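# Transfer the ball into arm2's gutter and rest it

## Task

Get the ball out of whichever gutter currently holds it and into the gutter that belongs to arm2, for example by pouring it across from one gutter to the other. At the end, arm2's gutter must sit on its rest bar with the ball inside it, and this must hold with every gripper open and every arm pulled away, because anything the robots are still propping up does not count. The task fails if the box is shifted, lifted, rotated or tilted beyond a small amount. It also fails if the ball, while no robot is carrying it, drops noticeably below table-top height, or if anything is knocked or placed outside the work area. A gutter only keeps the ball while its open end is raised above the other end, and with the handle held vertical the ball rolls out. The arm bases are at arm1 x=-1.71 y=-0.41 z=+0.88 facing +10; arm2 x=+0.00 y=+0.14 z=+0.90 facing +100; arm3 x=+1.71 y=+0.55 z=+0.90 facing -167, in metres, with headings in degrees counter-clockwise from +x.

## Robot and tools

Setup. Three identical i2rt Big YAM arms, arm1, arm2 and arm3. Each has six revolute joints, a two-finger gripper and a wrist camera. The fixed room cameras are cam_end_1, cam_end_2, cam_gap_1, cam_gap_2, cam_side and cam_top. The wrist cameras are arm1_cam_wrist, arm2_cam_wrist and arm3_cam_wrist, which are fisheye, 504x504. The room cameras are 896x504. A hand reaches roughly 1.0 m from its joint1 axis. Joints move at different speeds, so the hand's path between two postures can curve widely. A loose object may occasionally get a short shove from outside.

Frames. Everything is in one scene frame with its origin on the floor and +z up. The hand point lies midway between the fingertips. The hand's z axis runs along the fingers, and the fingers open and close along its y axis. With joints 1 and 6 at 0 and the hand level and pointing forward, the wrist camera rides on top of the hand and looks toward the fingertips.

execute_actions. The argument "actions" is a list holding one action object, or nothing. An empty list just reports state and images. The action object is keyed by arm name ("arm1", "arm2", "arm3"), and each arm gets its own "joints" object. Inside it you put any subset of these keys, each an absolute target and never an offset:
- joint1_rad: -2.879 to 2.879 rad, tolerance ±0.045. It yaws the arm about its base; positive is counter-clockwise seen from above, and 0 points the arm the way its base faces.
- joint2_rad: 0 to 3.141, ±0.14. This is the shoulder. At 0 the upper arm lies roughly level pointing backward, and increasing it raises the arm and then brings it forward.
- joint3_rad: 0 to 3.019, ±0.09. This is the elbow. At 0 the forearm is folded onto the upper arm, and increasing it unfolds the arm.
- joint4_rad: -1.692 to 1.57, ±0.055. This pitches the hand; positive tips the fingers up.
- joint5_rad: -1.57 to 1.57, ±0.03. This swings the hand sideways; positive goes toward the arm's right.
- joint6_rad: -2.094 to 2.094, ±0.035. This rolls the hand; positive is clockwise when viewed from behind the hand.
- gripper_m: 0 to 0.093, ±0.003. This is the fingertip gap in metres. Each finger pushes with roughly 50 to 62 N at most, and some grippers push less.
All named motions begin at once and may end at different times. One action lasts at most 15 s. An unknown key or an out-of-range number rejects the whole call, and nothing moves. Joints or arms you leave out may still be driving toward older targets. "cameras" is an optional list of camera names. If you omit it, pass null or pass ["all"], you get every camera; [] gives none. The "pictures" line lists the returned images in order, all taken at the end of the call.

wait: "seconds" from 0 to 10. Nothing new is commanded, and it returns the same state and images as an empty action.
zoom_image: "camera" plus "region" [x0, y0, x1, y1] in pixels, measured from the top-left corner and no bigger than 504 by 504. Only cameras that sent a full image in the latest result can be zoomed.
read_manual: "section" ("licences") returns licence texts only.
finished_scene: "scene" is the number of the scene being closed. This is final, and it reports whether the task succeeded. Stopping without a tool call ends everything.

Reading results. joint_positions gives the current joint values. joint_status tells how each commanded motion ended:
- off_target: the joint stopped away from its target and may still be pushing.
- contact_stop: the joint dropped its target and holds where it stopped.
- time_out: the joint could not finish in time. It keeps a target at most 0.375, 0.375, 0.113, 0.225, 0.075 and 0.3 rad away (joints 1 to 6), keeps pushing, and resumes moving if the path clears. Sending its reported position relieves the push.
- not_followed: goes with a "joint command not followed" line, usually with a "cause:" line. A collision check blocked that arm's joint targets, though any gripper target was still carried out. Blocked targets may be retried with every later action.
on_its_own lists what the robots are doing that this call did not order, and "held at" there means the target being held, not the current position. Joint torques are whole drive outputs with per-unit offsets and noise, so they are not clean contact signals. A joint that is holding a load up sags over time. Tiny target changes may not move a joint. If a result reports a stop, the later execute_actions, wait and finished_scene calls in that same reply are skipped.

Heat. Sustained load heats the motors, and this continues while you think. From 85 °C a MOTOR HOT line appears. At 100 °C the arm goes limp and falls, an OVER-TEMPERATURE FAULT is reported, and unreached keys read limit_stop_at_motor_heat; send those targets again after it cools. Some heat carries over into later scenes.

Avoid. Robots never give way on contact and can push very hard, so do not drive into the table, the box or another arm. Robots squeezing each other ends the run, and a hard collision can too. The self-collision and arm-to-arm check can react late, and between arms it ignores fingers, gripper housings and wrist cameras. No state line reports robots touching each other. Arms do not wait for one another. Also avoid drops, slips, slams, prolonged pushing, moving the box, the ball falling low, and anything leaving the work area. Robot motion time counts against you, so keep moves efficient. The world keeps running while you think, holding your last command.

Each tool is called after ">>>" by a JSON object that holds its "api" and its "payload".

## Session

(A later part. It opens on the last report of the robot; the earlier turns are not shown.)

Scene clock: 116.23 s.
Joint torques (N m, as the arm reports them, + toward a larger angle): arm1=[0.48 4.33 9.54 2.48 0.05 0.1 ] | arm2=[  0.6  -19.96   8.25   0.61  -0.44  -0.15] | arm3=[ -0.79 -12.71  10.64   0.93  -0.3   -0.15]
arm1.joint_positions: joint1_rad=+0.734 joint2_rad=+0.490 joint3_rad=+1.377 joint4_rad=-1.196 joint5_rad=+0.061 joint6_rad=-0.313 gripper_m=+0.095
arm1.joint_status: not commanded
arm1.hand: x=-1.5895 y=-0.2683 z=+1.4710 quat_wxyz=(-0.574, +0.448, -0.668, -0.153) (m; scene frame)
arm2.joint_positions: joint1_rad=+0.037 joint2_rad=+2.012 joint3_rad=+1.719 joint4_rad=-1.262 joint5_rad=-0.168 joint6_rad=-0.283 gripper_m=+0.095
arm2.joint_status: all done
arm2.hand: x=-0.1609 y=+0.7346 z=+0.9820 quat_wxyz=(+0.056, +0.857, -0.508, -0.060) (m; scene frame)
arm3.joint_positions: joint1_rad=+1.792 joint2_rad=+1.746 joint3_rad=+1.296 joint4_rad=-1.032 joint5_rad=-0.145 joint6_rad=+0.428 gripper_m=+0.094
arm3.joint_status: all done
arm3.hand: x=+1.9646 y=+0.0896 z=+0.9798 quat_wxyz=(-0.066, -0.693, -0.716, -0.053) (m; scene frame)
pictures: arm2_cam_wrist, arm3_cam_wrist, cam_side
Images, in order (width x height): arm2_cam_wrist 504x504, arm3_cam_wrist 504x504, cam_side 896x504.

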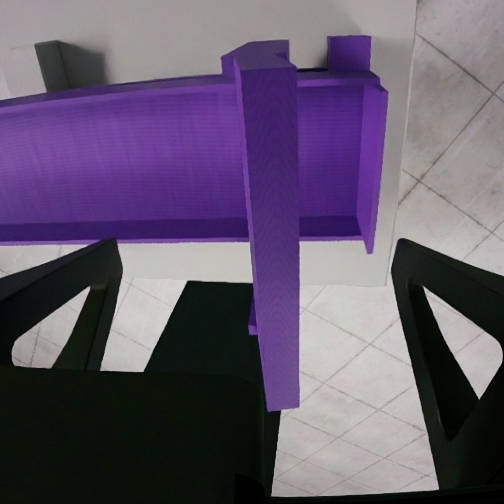

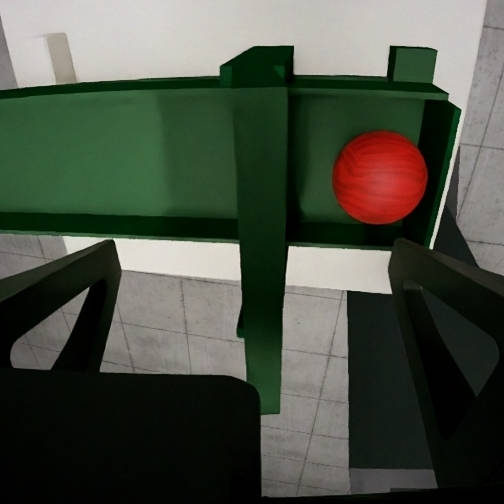

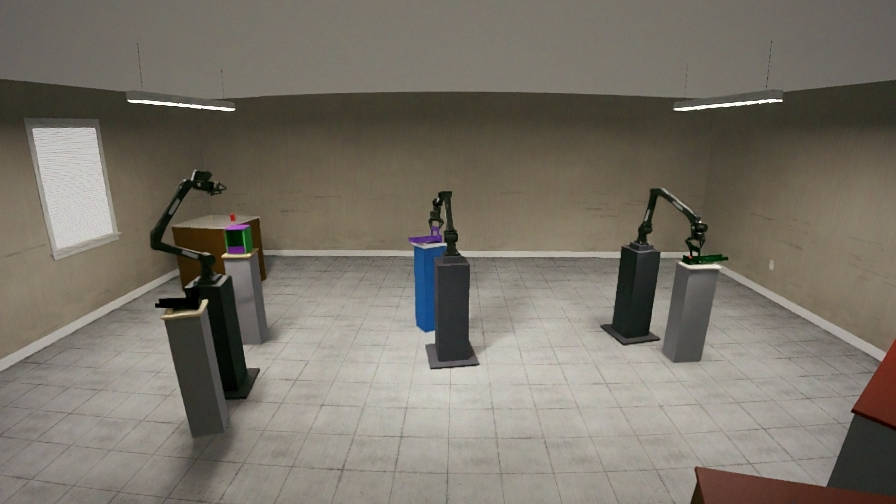

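>>> {"api": "execute_actions", "payload": {"actions": [{"arm2":{"joints":{"joint2_rad":2.03,"joint3_rad":1.675,"joint4_rad":-1.20}},"arm3":{"joints":{"joint2_rad":1.77,"joint3_rad":1.265,"joint4_rad":-0.97}}}], "cameras": ["arm2_cam_wrist","arm3_cam_wrist","cam_side"]}}

>>> {"api": "zoom_image", "payload": {"camera": "cam_side", "region": [650, 200, 750, 280]}}

>>> {"api": "zoom_image", "payload": {"camera": "cam_side", "region": [390, 190, 490, 270]}}

Scene clock: 122.87 s.
Joint torques (N m, as the arm reports them, + toward a larger angle): arm1=[0.44 4.35 9.53 2.48 0.05 0.1 ] | arm2=[  0.33 -19.49   7.95   0.65  -0.43  -0.15] | arm3=[ -1.03 -11.94  10.25   0.98  -0.29  -0.15]
arm1.joint_positions: joint1_rad=+0.734 joint2_rad=+0.490 joint3_rad=+1.377 joint4_rad=-1.196 joint5_rad=+0.061 joint6_rad=-0.313 gripper_m=+0.095
arm1.joint_status: not commanded
arm1.hand: x=-1.5895 y=-0.2683 z=+1.4710 quat_wxyz=(-0.574, +0.448, -0.668, -0.153) (m; scene frame)
arm2.joint_positions: joint1_rad=+0.037 joint2_rad=+2.015 joint3_rad=+1.681 joint4_rad=-1.212 joint5_rad=-0.168 joint6_rad=-0.283 gripper_m=+0.095
arm2.joint_status: all done
arm2.hand: x=-0.1604 y=+0.7324 z=+0.9660 quat_wxyz=(+0.053, +0.857, -0.508, -0.063) (m; scene frame)
arm3.joint_positions: joint1_rad=+1.792 joint2_rad=+1.753 joint3_rad=+1.263 joint4_rad=-0.983 joint5_rad=-0.145 joint6_rad=+0.428 gripper_m=+0.094
arm3.joint_status: all done
arm3.hand: x=+1.9637 y=+0.0915 z=+0.9654 quat_wxyz=(-0.070, -0.693, -0.716, -0.052) (m; scene frame)
pictures: arm2_cam_wrist, arm3_cam_wrist, cam_side
Images, in order (width x height): arm2_cam_wrist 504x504, arm3_cam_wrist 504x504, cam_side 896x504.

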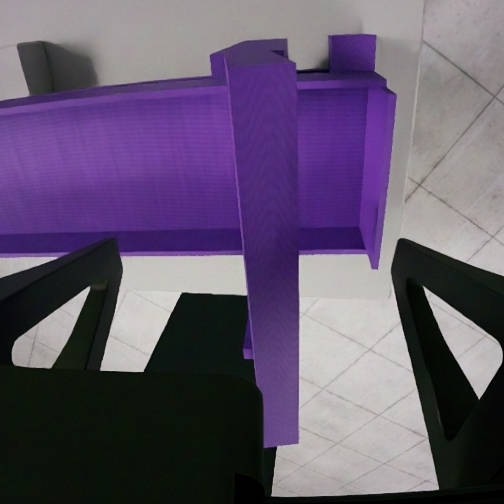

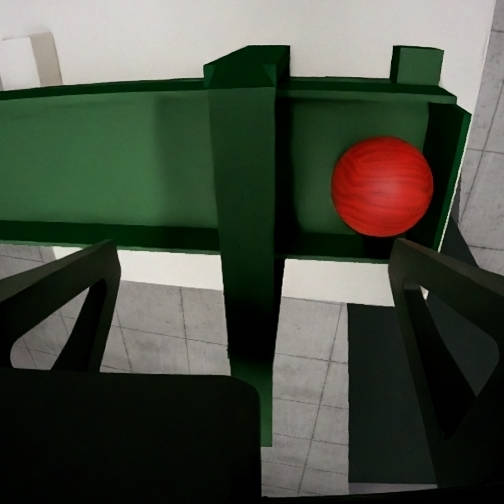

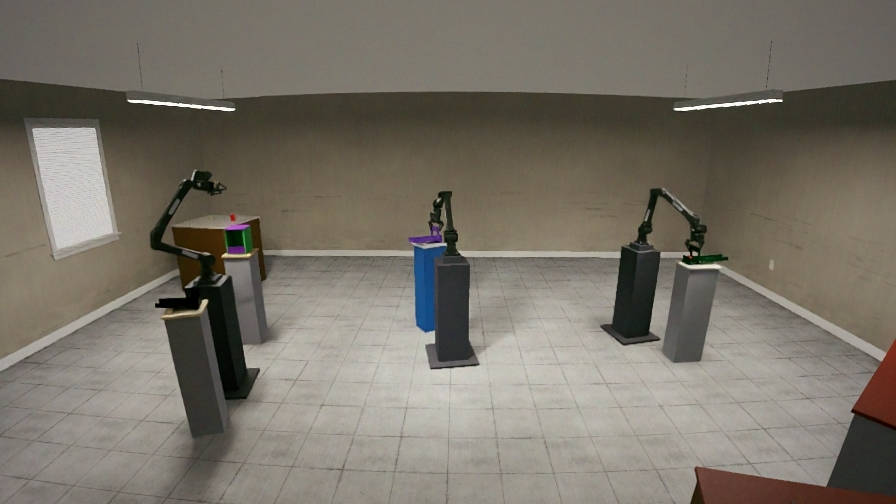

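Region (650, 200, 750, 280) of cam_side's 896x504 image, scaled by 5.040, with more detail than that image has; it fills the top 403 rows of this view, and the rest is white.

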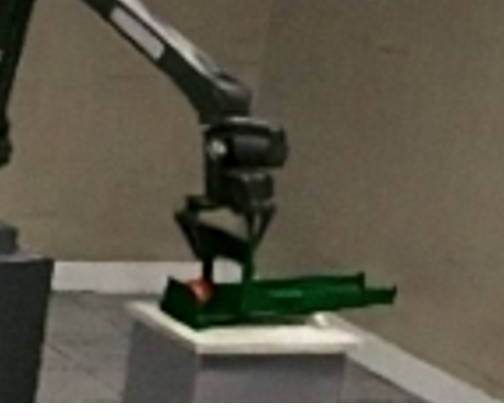

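Region (390, 190, 490, 270) of cam_side's 896x504 image, scaled by 5.040, with more detail than that image has; it fills the top 403 rows of this view, and the rest is white.

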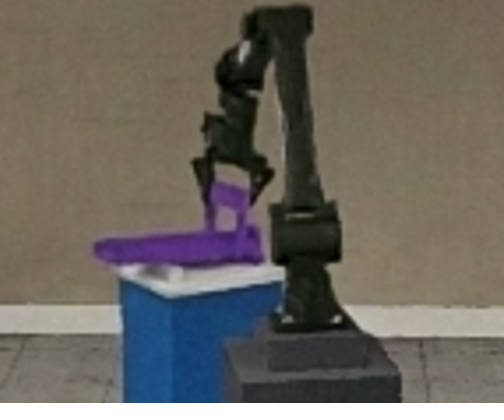

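Close.

>>> {"api": "execute_actions", "payload": {"actions": [{"arm2":{"joints":{"gripper_m":0.0}},"arm3":{"joints":{"gripper_m":0.0}}}], "cameras": ["arm2_cam_wrist","arm3_cam_wrist","cam_side"]}}

>>> {"api": "zoom_image", "payload": {"camera": "cam_side", "region": [650, 200, 750, 280]}}

>>> {"api": "zoom_image", "payload": {"camera": "cam_side", "region": [390, 190, 490, 270]}}

Scene clock: 127.00 s.
Joint torques (N m, as the arm reports them, + toward a larger angle): arm1=[0.47 4.35 9.53 2.47 0.05 0.1 ] | arm2=[  0.65 -19.1    7.97   0.67   0.62  -0.15] | arm3=[ -0.64 -11.37  10.29   0.85   0.13  -0.09]
arm1.joint_positions: joint1_rad=+0.734 joint2_rad=+0.490 joint3_rad=+1.377 joint4_rad=-1.196 joint5_rad=+0.061 joint6_rad=-0.313 gripper_m=+0.095
arm1.joint_status: not commanded
arm1.hand: x=-1.5895 y=-0.2683 z=+1.4710 quat_wxyz=(-0.574, +0.448, -0.668, -0.153) (m; scene frame)
arm2.joint_positions: joint1_rad=+0.036 joint2_rad=+2.011 joint3_rad=+1.681 joint4_rad=-1.212 joint5_rad=-0.190 joint6_rad=-0.288 gripper_m=+0.012
arm2.joint_status: gripper_m off_target (ended at +0.012, target +0.000)
arm2.hand: x=-0.1632 y=+0.7322 z=+0.9690 quat_wxyz=(+0.059, +0.858, -0.506, -0.072) (m; scene frame)
arm3.joint_positions: joint1_rad=+1.791 joint2_rad=+1.753 joint3_rad=+1.263 joint4_rad=-0.979 joint5_rad=-0.158 joint6_rad=+0.423 gripper_m=+0.011
arm3.joint_status: gripper_m off_target (ended at +0.011, target +0.000)
arm3.hand: x=+1.9657 y=+0.0915 z=+0.9660 quat_wxyz=(-0.074, -0.691, -0.717, -0.057) (m; scene frame)
pictures: arm2_cam_wrist, arm3_cam_wrist, cam_side
Images, in order (width x height): arm2_cam_wrist 504x504, arm3_cam_wrist 504x504, cam_side 896x504.

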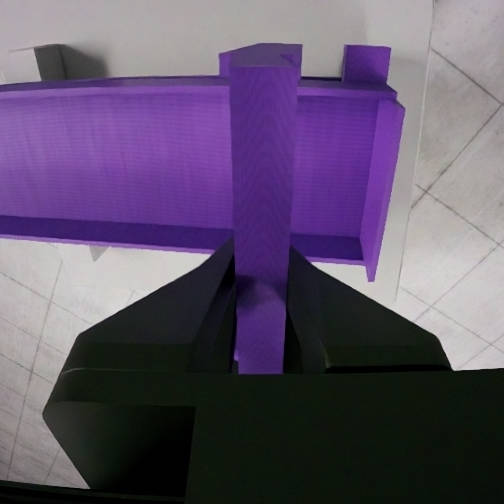

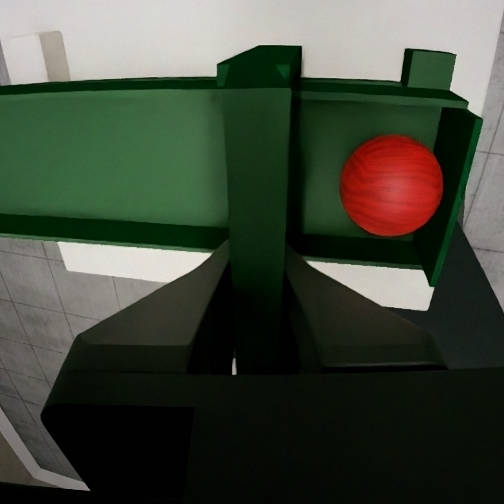

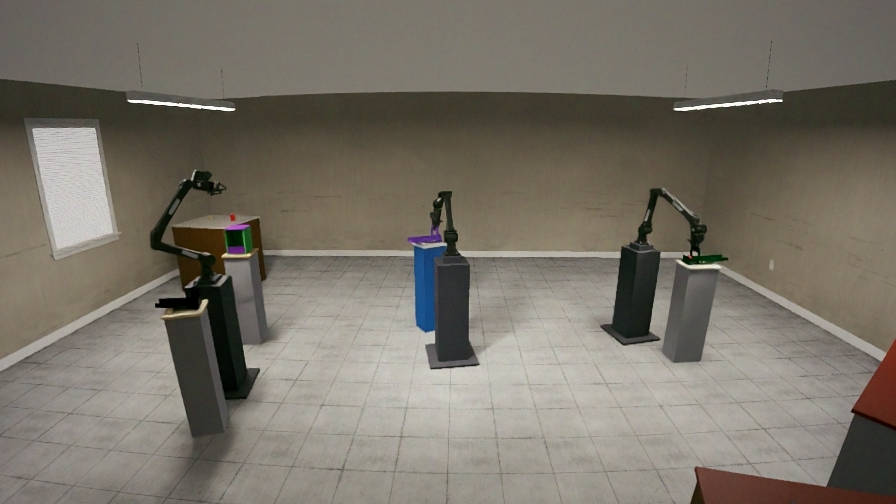

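Region (650, 200, 750, 280) of cam_side's 896x504 image, scaled by 5.040, with more detail than that image has; it fills the top 403 rows of this view, and the rest is white.

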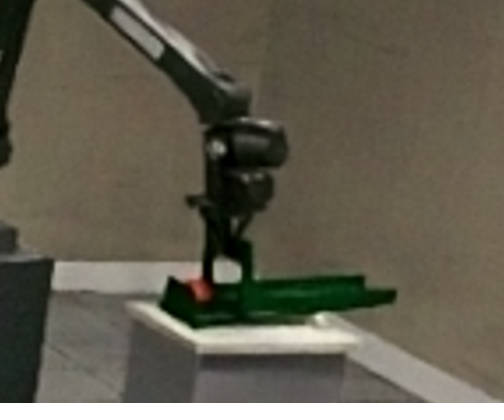

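Region (390, 190, 490, 270) of cam_side's 896x504 image, scaled by 5.040, with more detail than that image has; it fills the top 403 rows of this view, and the rest is white.

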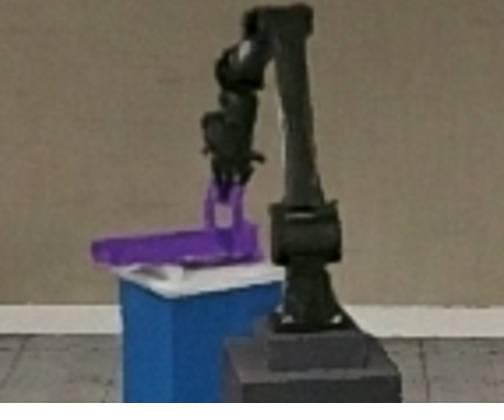

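>>> {"api": "execute_actions", "payload": {"actions": [{"arm2":{"joints":{"joint2_rad":1.96,"joint3_rad":2.02,"joint4_rad":-1.58,"joint5_rad":-0.2}},"arm3":{"joints":{"joint2_rad":1.68,"joint3_rad":1.55,"joint4_rad":-1.26,"joint5_rad":-0.21}}}], "cameras": ["arm2_cam_wrist","arm3_cam_wrist","cam_side"]}}

Scene clock: 141.43 s.
Joint torques (N m, as the arm reports them, + toward a larger angle): arm1=[0.46 4.36 9.53 2.47 0.05 0.1 ] | arm2=[  0.65 -22.81  13.56  -0.31  -0.49  -0.13] | arm3=[ -0.77 -13.56  15.53   0.28  -0.43  -0.09]
arm1.joint_positions: joint1_rad=+0.734 joint2_rad=+0.490 joint3_rad=+1.377 joint4_rad=-1.196 joint5_rad=+0.061 joint6_rad=-0.313 gripper_m=+0.095
arm1.joint_status: not commanded
arm1.hand: x=-1.5895 y=-0.2683 z=+1.4710 quat_wxyz=(-0.574, +0.448, -0.668, -0.153) (m; scene frame)
arm2.joint_positions: joint1_rad=+0.034 joint2_rad=+1.976 joint3_rad=+1.965 joint4_rad=-1.570 joint5_rad=-0.197 joint6_rad=-0.287 gripper_m=+0.012
arm2.joint_status: all done
arm2.hand: x=-0.1647 y=+0.7341 z=+1.0966 quat_wxyz=(+0.075, +0.856, -0.508, -0.062) (m; scene frame)
arm3.joint_positions: joint1_rad=+1.791 joint2_rad=+1.694 joint3_rad=+1.505 joint4_rad=-1.254 joint5_rad=-0.202 joint6_rad=+0.423 gripper_m=+0.011
arm3.joint_status: all done
arm3.hand: x=+1.9822 y=+0.0739 z=+1.0832 quat_wxyz=(-0.094, -0.687, -0.717, -0.073) (m; scene frame)
pictures: arm2_cam_wrist, arm3_cam_wrist, cam_side
Images, in order (width x height): arm2_cam_wrist 504x504, arm3_cam_wrist 504x504, cam_side 896x504.

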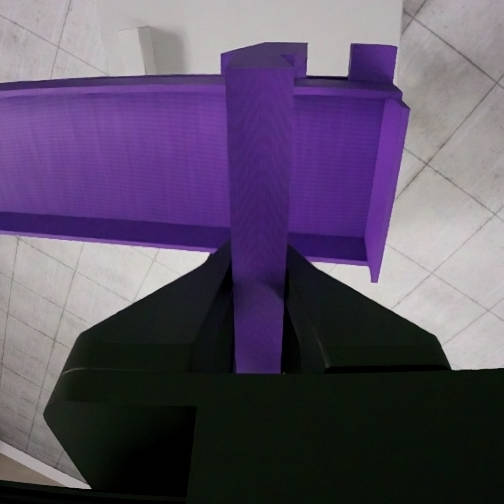

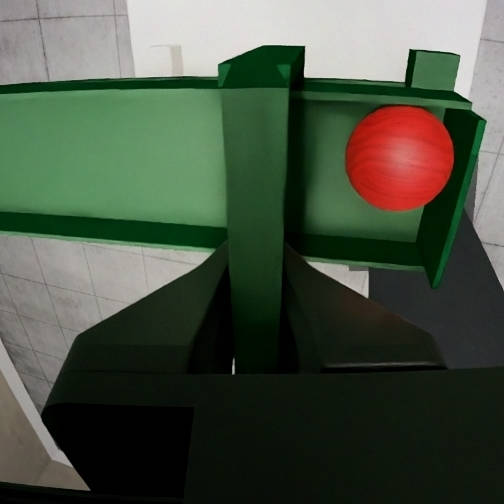

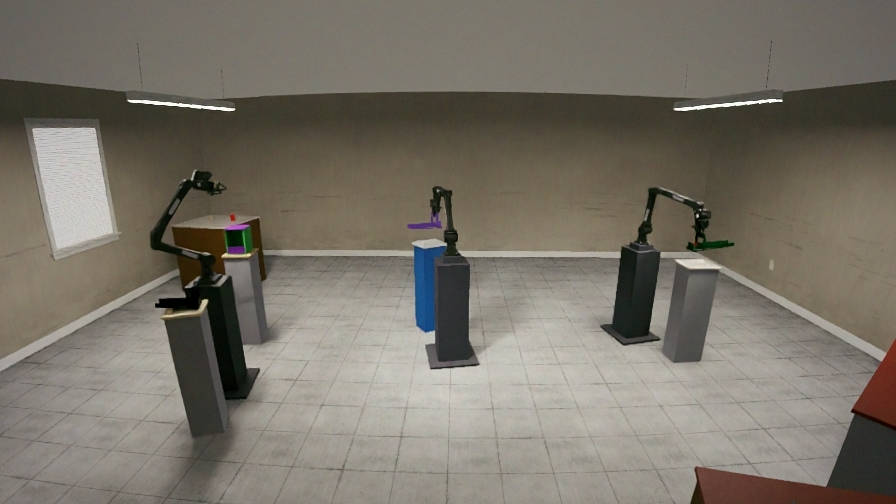

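>>> {"api": "execute_actions", "payload": {"actions": [{"arm2":{"joints":{"joint1_rad":-0.7,"joint2_rad":1.84,"joint3_rad":1.94,"joint4_rad":-1.30,"joint5_rad":-0.1,"joint6_rad":0.7}},"arm3":{"joints":{"joint2_rad":1.5,"joint3_rad":1.64,"joint4_rad":-1.40,"joint5_rad":-0.30,"joint6_rad":0.8}}}], "cameras": ["arm3_cam_wrist","cam_side","cam_top"]}}

Scene clock: 153.07 s.
Joint torques (N m, as the arm reports them, + toward a larger angle): arm1=[0.47 4.33 9.54 2.48 0.05 0.1 ] | arm2=[ -0.3  -23.21   9.82   1.02  -0.26  -0.04] | arm3=[ -0.72 -10.69  15.6    0.62  -0.47   0.01]
arm1.joint_positions: joint1_rad=+0.734 joint2_rad=+0.490 joint3_rad=+1.377 joint4_rad=-1.196 joint5_rad=+0.061 joint6_rad=-0.313 gripper_m=+0.095
arm1.joint_status: not commanded
arm1.hand: x=-1.5895 y=-0.2683 z=+1.4710 quat_wxyz=(-0.574, +0.448, -0.668, -0.153) (m; scene frame)
arm2.joint_positions: joint1_rad=-0.692 joint2_rad=+1.872 joint3_rad=+1.935 joint4_rad=-1.307 joint5_rad=-0.098 joint6_rad=+0.691 gripper_m=+0.012
arm2.joint_status: all done
arm2.hand: x=+0.3063 y=+0.7258 z=+1.1586 quat_wxyz=(-0.069, +0.189, -0.968, -0.148) (m; scene frame)
arm3.joint_positions: joint1_rad=+1.791 joint2_rad=+1.501 joint3_rad=+1.599 joint4_rad=-1.396 joint5_rad=-0.292 joint6_rad=+0.792 gripper_m=+0.011
arm3.joint_status: all done
arm3.hand: x=+1.9807 y=+0.1115 z=+1.2180 quat_wxyz=(-0.156, -0.789, -0.582, -0.120) (m; scene frame)
pictures: arm3_cam_wrist, cam_side, cam_top
Images, in order (width x height): arm3_cam_wrist 504x504, cam_side 896x504, cam_top 896x504.

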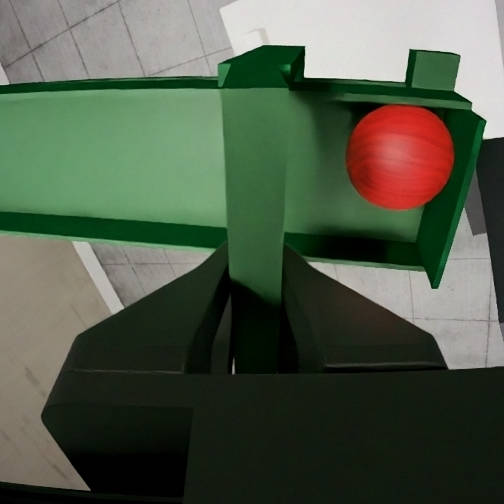

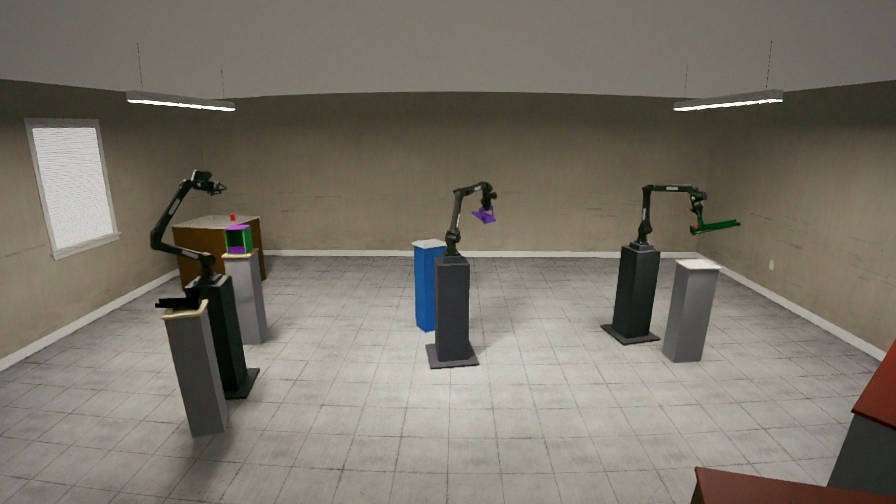

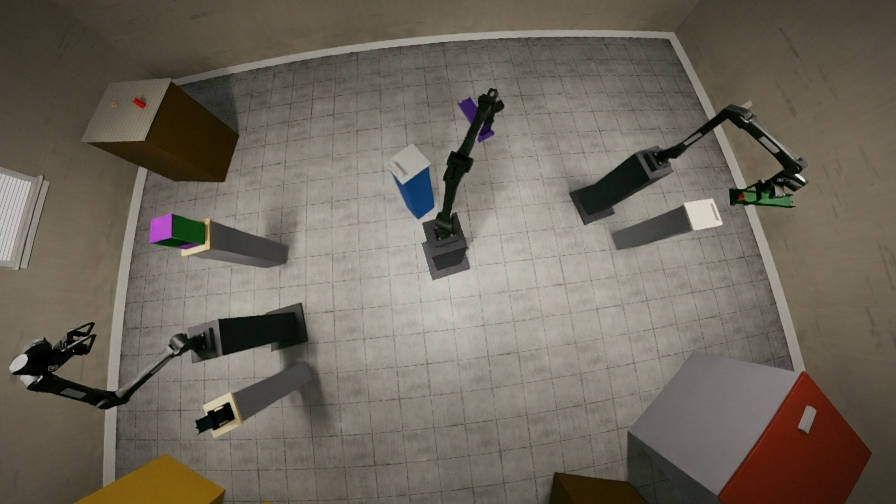

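>>> {"api": "execute_actions", "payload": {"actions": [{"arm2":{"joints":{"joint1_rad":-1.51,"joint5_rad":0,"joint6_rad":1.57}},"arm3":{"joints":{"joint4_rad":-1.22,"joint5_rad":0,"joint6_rad":1.57}}}], "cameras": ["arm3_cam_wrist","cam_side"]}}

>>> {"api": "execute_actions", "payload": {"actions": [{"arm3":{"joints":{"joint1_rad":1.3}}}], "cameras": ["arm3_cam_wrist"]}}

Scene clock: 157.93 s.
Joint torques (N m, as the arm reports them, + toward a larger angle): arm1=[0.45 4.32 9.54 2.48 0.05 0.1 ] | arm2=[ -0.3  -22.66   9.92   0.92  -0.05  -0.04] | arm3=[ -0.72 -10.93  15.87   1.81   0.11   0.01]
arm1.joint_positions: joint1_rad=+0.734 joint2_rad=+0.490 joint3_rad=+1.377 joint4_rad=-1.196 joint5_rad=+0.061 joint6_rad=-0.313 gripper_m=+0.095
arm1.joint_status: not commanded
arm1.hand: x=-1.5895 y=-0.2683 z=+1.4710 quat_wxyz=(-0.574, +0.448, -0.668, -0.153) (m; scene frame)
arm2.joint_positions: joint1_rad=-1.503 joint2_rad=+1.872 joint3_rad=+1.935 joint4_rad=-1.307 joint5_rad=+0.000 joint6_rad=+1.563 gripper_m=+0.012
arm2.joint_status: all done
arm2.hand: x=+0.6371 y=+0.3048 z=+1.1662 quat_wxyz=(-0.107, -0.602, -0.782, -0.124) (m; scene frame)
arm3.joint_positions: joint1_rad=+1.791 joint2_rad=+1.501 joint3_rad=+1.599 joint4_rad=-1.244 joint5_rad=-0.004 joint6_rad=+1.562 gripper_m=+0.011
arm3.joint_status: all done
arm3.hand: x=+1.9529 y=+0.0569 z=+1.2237 quat_wxyz=(-0.205, -0.952, -0.224, -0.048) (m; scene frame)
pictures: arm3_cam_wrist, cam_side
Images, in order (width x height): arm3_cam_wrist 504x504, cam_side 896x504.

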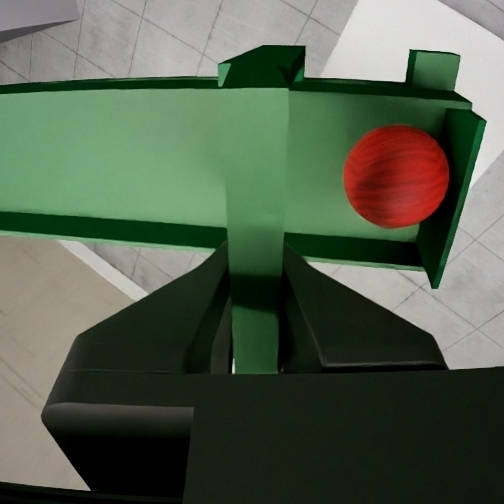

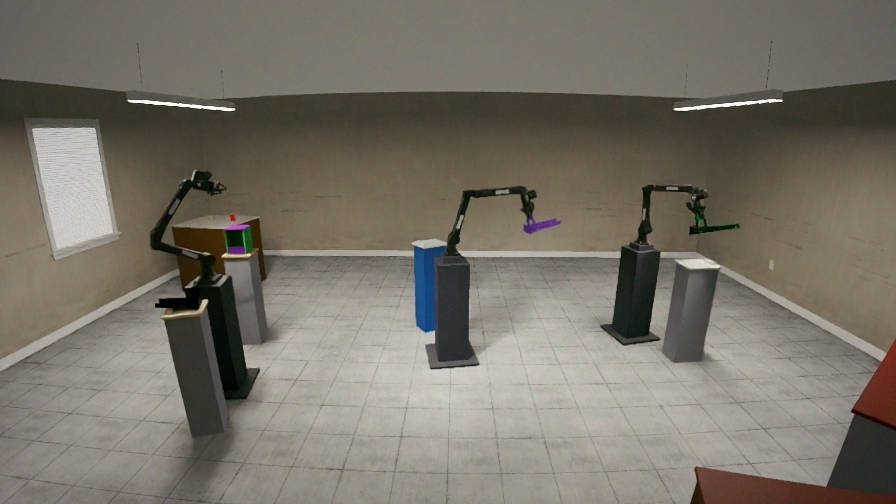

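Scene clock: 159.33 s.
Joint torques (N m, as the arm reports them, + toward a larger angle): arm1=[0.45 4.33 9.54 2.47 0.05 0.1 ] | arm2=[ -0.26 -23.12   9.76   1.07  -0.07  -0.05] | arm3=[ -0.03 -11.73  16.01   1.61  -0.12  -0.03]
arm1.joint_positions: joint1_rad=+0.734 joint2_rad=+0.490 joint3_rad=+1.377 joint4_rad=-1.196 joint5_rad=+0.061 joint6_rad=-0.313 gripper_m=+0.095
arm1.joint_status: not commanded
arm1.hand: x=-1.5895 y=-0.2683 z=+1.4710 quat_wxyz=(-0.574, +0.448, -0.668, -0.153) (m; scene frame)
arm2.joint_positions: joint1_rad=-1.503 joint2_rad=+1.872 joint3_rad=+1.935 joint4_rad=-1.307 joint5_rad=+0.000 joint6_rad=+1.563 gripper_m=+0.012
arm2.joint_status: not commanded
arm2.hand: x=+0.6371 y=+0.3048 z=+1.1662 quat_wxyz=(-0.107, -0.602, -0.782, -0.124) (m; scene frame)
arm3.joint_positions: joint1_rad=+1.294 joint2_rad=+1.506 joint3_rad=+1.599 joint4_rad=-1.240 joint5_rad=+0.004 joint6_rad=+1.566 gripper_m=+0.011
arm3.joint_status: all done
arm3.hand: x=+1.6895 y=+0.0006 z=+1.2216 quat_wxyz=(-0.210, -0.977, +0.020, +0.007) (m; scene frame)
pictures: arm3_cam_wrist
Images, in order (width x height): arm3_cam_wrist 504x504.

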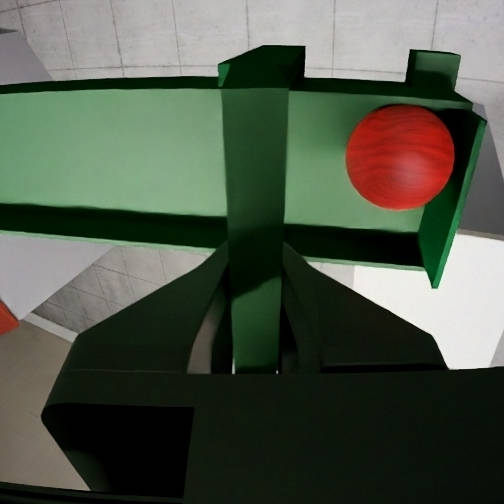

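>>> {"api": "execute_actions", "payload": {"actions": [{"arm3":{"joints":{"joint1_rad":0.01}}}], "cameras": ["arm3_cam_wrist","arm2_cam_wrist","cam_side","cam_top","cam_gap_2"]}}

Scene clock: 163.57 s.
Joint torques (N m, as the arm reports them, + toward a larger angle): arm1=[0.45 4.35 9.54 2.48 0.05 0.1 ] | arm2=[ -0.41 -22.87   9.82   1.02  -0.07  -0.03] | arm3=[  0.12 -12.42  15.85   1.38  -0.12  -0.03]
arm1.joint_positions: joint1_rad=+0.734 joint2_rad=+0.490 joint3_rad=+1.377 joint4_rad=-1.196 joint5_rad=+0.061 joint6_rad=-0.313 gripper_m=+0.095
arm1.joint_status: not commanded
arm1.hand: x=-1.5895 y=-0.2683 z=+1.4710 quat_wxyz=(-0.574, +0.448, -0.668, -0.153) (m; scene frame)
arm2.joint_positions: joint1_rad=-1.503 joint2_rad=+1.872 joint3_rad=+1.935 joint4_rad=-1.307 joint5_rad=+0.000 joint6_rad=+1.563 gripper_m=+0.012
arm2.joint_status: not commanded
arm2.hand: x=+0.6371 y=+0.3048 z=+1.1662 quat_wxyz=(-0.107, -0.602, -0.782, -0.124) (m; scene frame)
arm3.joint_positions: joint1_rad=+0.005 joint2_rad=+1.521 joint3_rad=+1.599 joint4_rad=-1.233 joint5_rad=+0.004 joint6_rad=+1.567 gripper_m=+0.011
arm3.joint_status: all done
arm3.hand: x=+1.1791 y=+0.4186 z=+1.2144 quat_wxyz=(-0.161, -0.770, +0.604, +0.129) (m; scene frame)
pictures: arm2_cam_wrist, arm3_cam_wrist, cam_gap_2, cam_side, cam_top
Images, in order (width x height): arm2_cam_wrist 504x504, arm3_cam_wrist 504x504, cam_gap_2 896x504, cam_side 896x504, cam_top 896x504.

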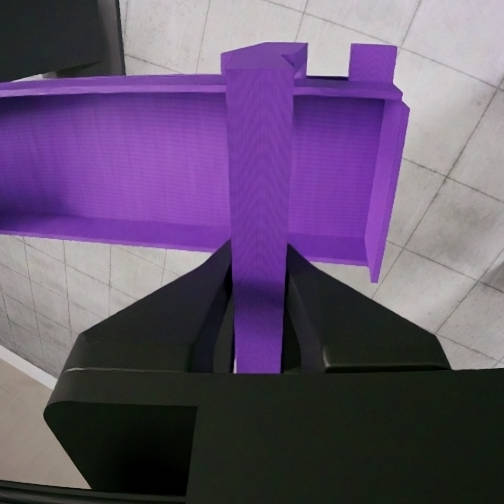

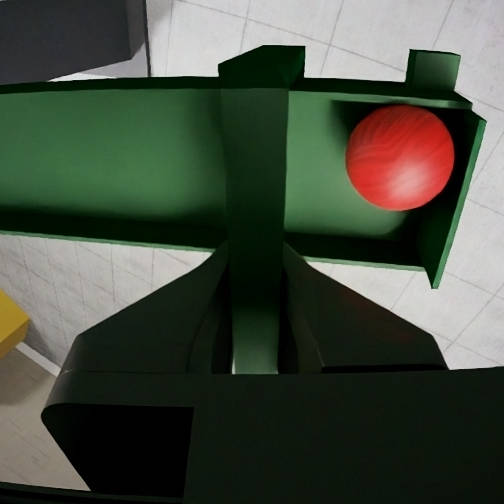

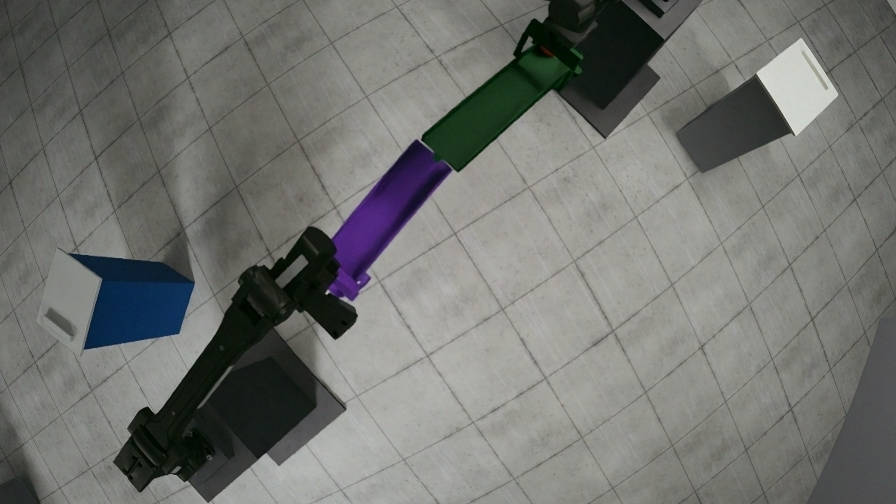

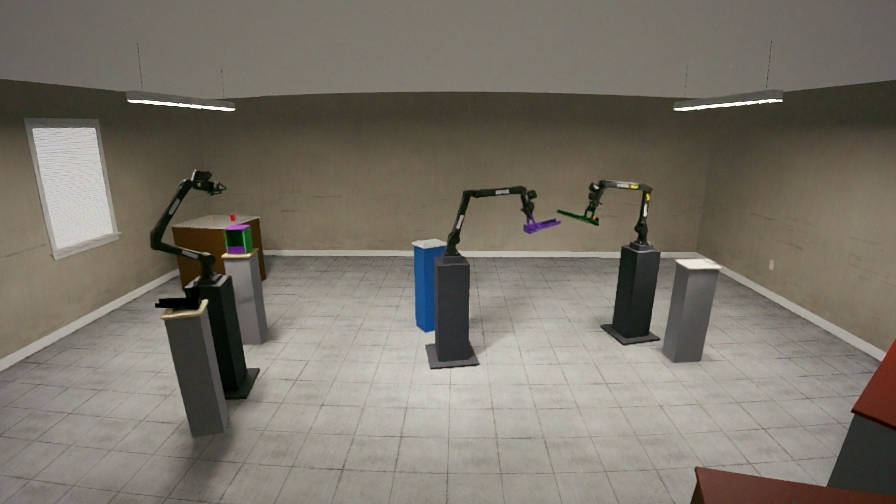

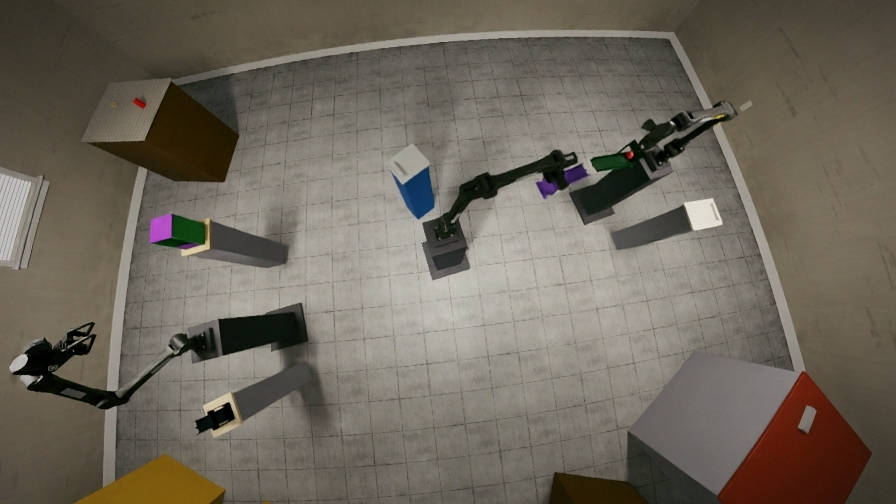

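>>> {"api": "execute_actions", "payload": {"actions": [{"arm2":{"joints":{"joint1_rad":-1.525,"joint2_rad":2.13,"joint3_rad":2.05,"joint4_rad":-1.22}}}], "cameras": ["cam_side"]}}

>>> {"api": "execute_actions", "payload": {"actions": [{"arm3":{"joints":{"joint2_rad":1.80,"joint3_rad":1.87,"joint4_rad":-1.30}}}], "cameras": ["cam_side","cam_gap_2","cam_top"]}}

>>> {"api": "zoom_image", "payload": {"camera": "cam_side", "region": [500, 160, 640, 260]}}

Scene clock: 188.63 s.
Joint torques (N m, as the arm reports them, + toward a larger angle): arm1=[0.43 4.3  9.54 2.48 0.05 0.1 ] | arm2=[ -0.72 -27.65  12.79   0.77  -0.05  -0.04] | arm3=[ -0.13 -12.34  15.85   1.38  -0.13  -0.03]
arm1.joint_positions: joint1_rad=+0.734 joint2_rad=+0.490 joint3_rad=+1.377 joint4_rad=-1.196 joint5_rad=+0.061 joint6_rad=-0.313 gripper_m=+0.095
arm1.joint_status: not commanded
arm1.hand: x=-1.5895 y=-0.2683 z=+1.4710 quat_wxyz=(-0.574, +0.448, -0.668, -0.153) (m; scene frame)
arm2.joint_positions: joint1_rad=-1.518 joint2_rad=+2.175 joint3_rad=+2.007 joint4_rad=-1.230 joint5_rad=+0.000 joint6_rad=+1.563 gripper_m=+0.012
arm2.joint_status: all done
arm2.hand: x=+0.6919 y=+0.3050 z=+1.0014 quat_wxyz=(-0.061, -0.614, -0.784, -0.064) (m; scene frame)
arm3.joint_positions: joint1_rad=+0.005 joint2_rad=+1.521 joint3_rad=+1.599 joint4_rad=-1.233 joint5_rad=+0.004 joint6_rad=+1.567 gripper_m=+0.011
arm3.joint_status: not commanded
arm3.hand: x=+1.1791 y=+0.4186 z=+1.2144 quat_wxyz=(-0.161, -0.770, +0.604, +0.129) (m; scene frame)
pictures: cam_side
Images, in order (width x height): cam_side 896x504.

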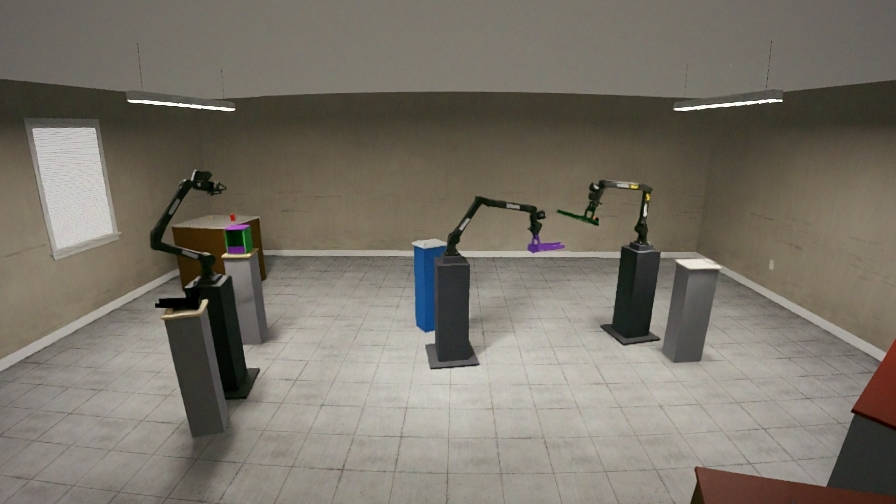

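Scene clock: 189.83 s.
Joint torques (N m, as the arm reports them, + toward a larger angle): arm1=[0.46 4.34 9.54 2.47 0.05 0.1 ] | arm2=[ -0.2  -27.7   12.53   0.77  -0.03  -0.06] | arm3=[ -0.06 -17.93  16.95   0.62  -0.13  -0.02]
arm1.joint_positions: joint1_rad=+0.734 joint2_rad=+0.490 joint3_rad=+1.377 joint4_rad=-1.196 joint5_rad=+0.061 joint6_rad=-0.313 gripper_m=+0.095
arm1.joint_status: not commanded
arm1.hand: x=-1.5895 y=-0.2683 z=+1.4710 quat_wxyz=(-0.574, +0.448, -0.668, -0.153) (m; scene frame)
arm2.joint_positions: joint1_rad=-1.518 joint2_rad=+2.175 joint3_rad=+2.007 joint4_rad=-1.230 joint5_rad=+0.000 joint6_rad=+1.563 gripper_m=+0.012
arm2.joint_status: not commanded
arm2.hand: x=+0.6919 y=+0.3050 z=+1.0014 quat_wxyz=(-0.061, -0.614, -0.784, -0.064) (m; scene frame)
arm3.joint_positions: joint1_rad=+0.005 joint2_rad=+1.843 joint3_rad=+1.814 joint4_rad=-1.299 joint5_rad=+0.004 joint6_rad=+1.567 gripper_m=+0.011
arm3.joint_status: all done
arm3.hand: x=+1.1022 y=+0.4000 z=+1.1247 quat_wxyz=(-0.094, -0.781, +0.613, +0.076) (m; scene frame)
pictures: cam_gap_2, cam_side, cam_top
Images, in order (width x height): cam_gap_2 896x504, cam_side 896x504, cam_top 896x504.

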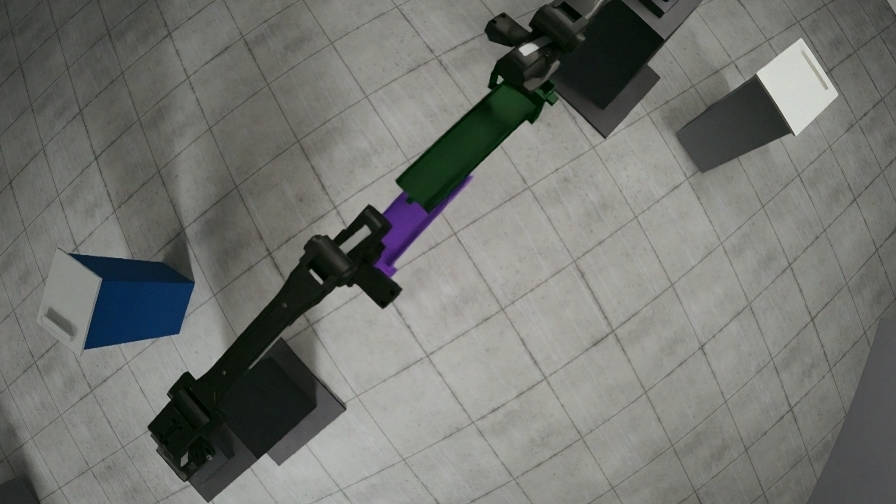

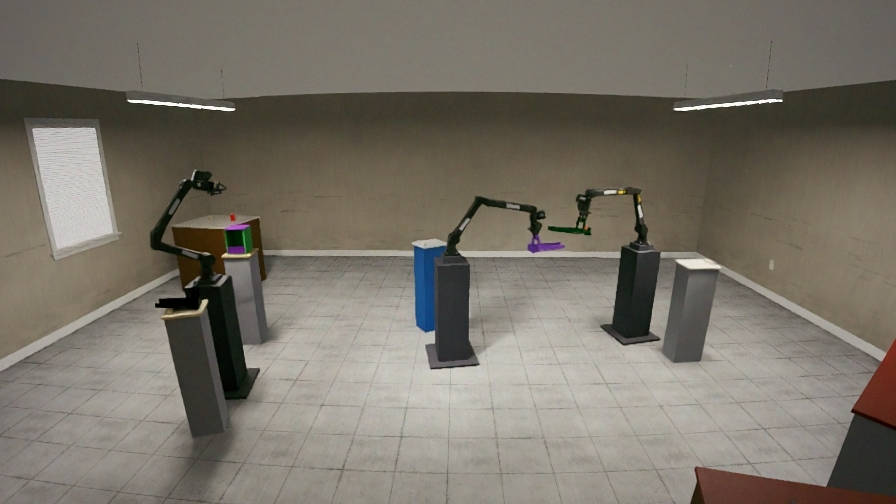

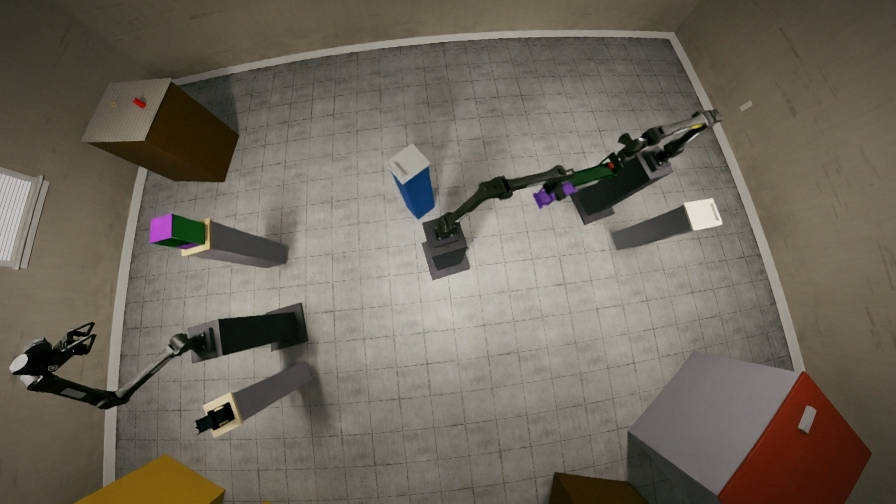

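Region (500, 160, 640, 260) of cam_side's 896x504 image, scaled by 3.600, with more detail than that image has; it fills the top 360 rows of this view, and the rest is white.

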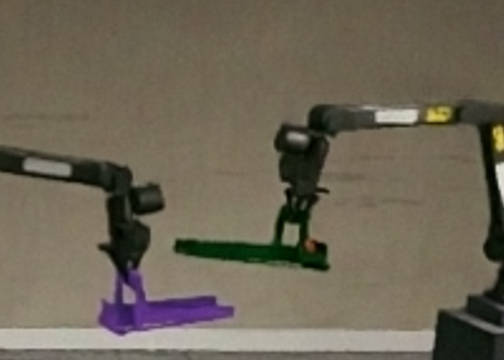

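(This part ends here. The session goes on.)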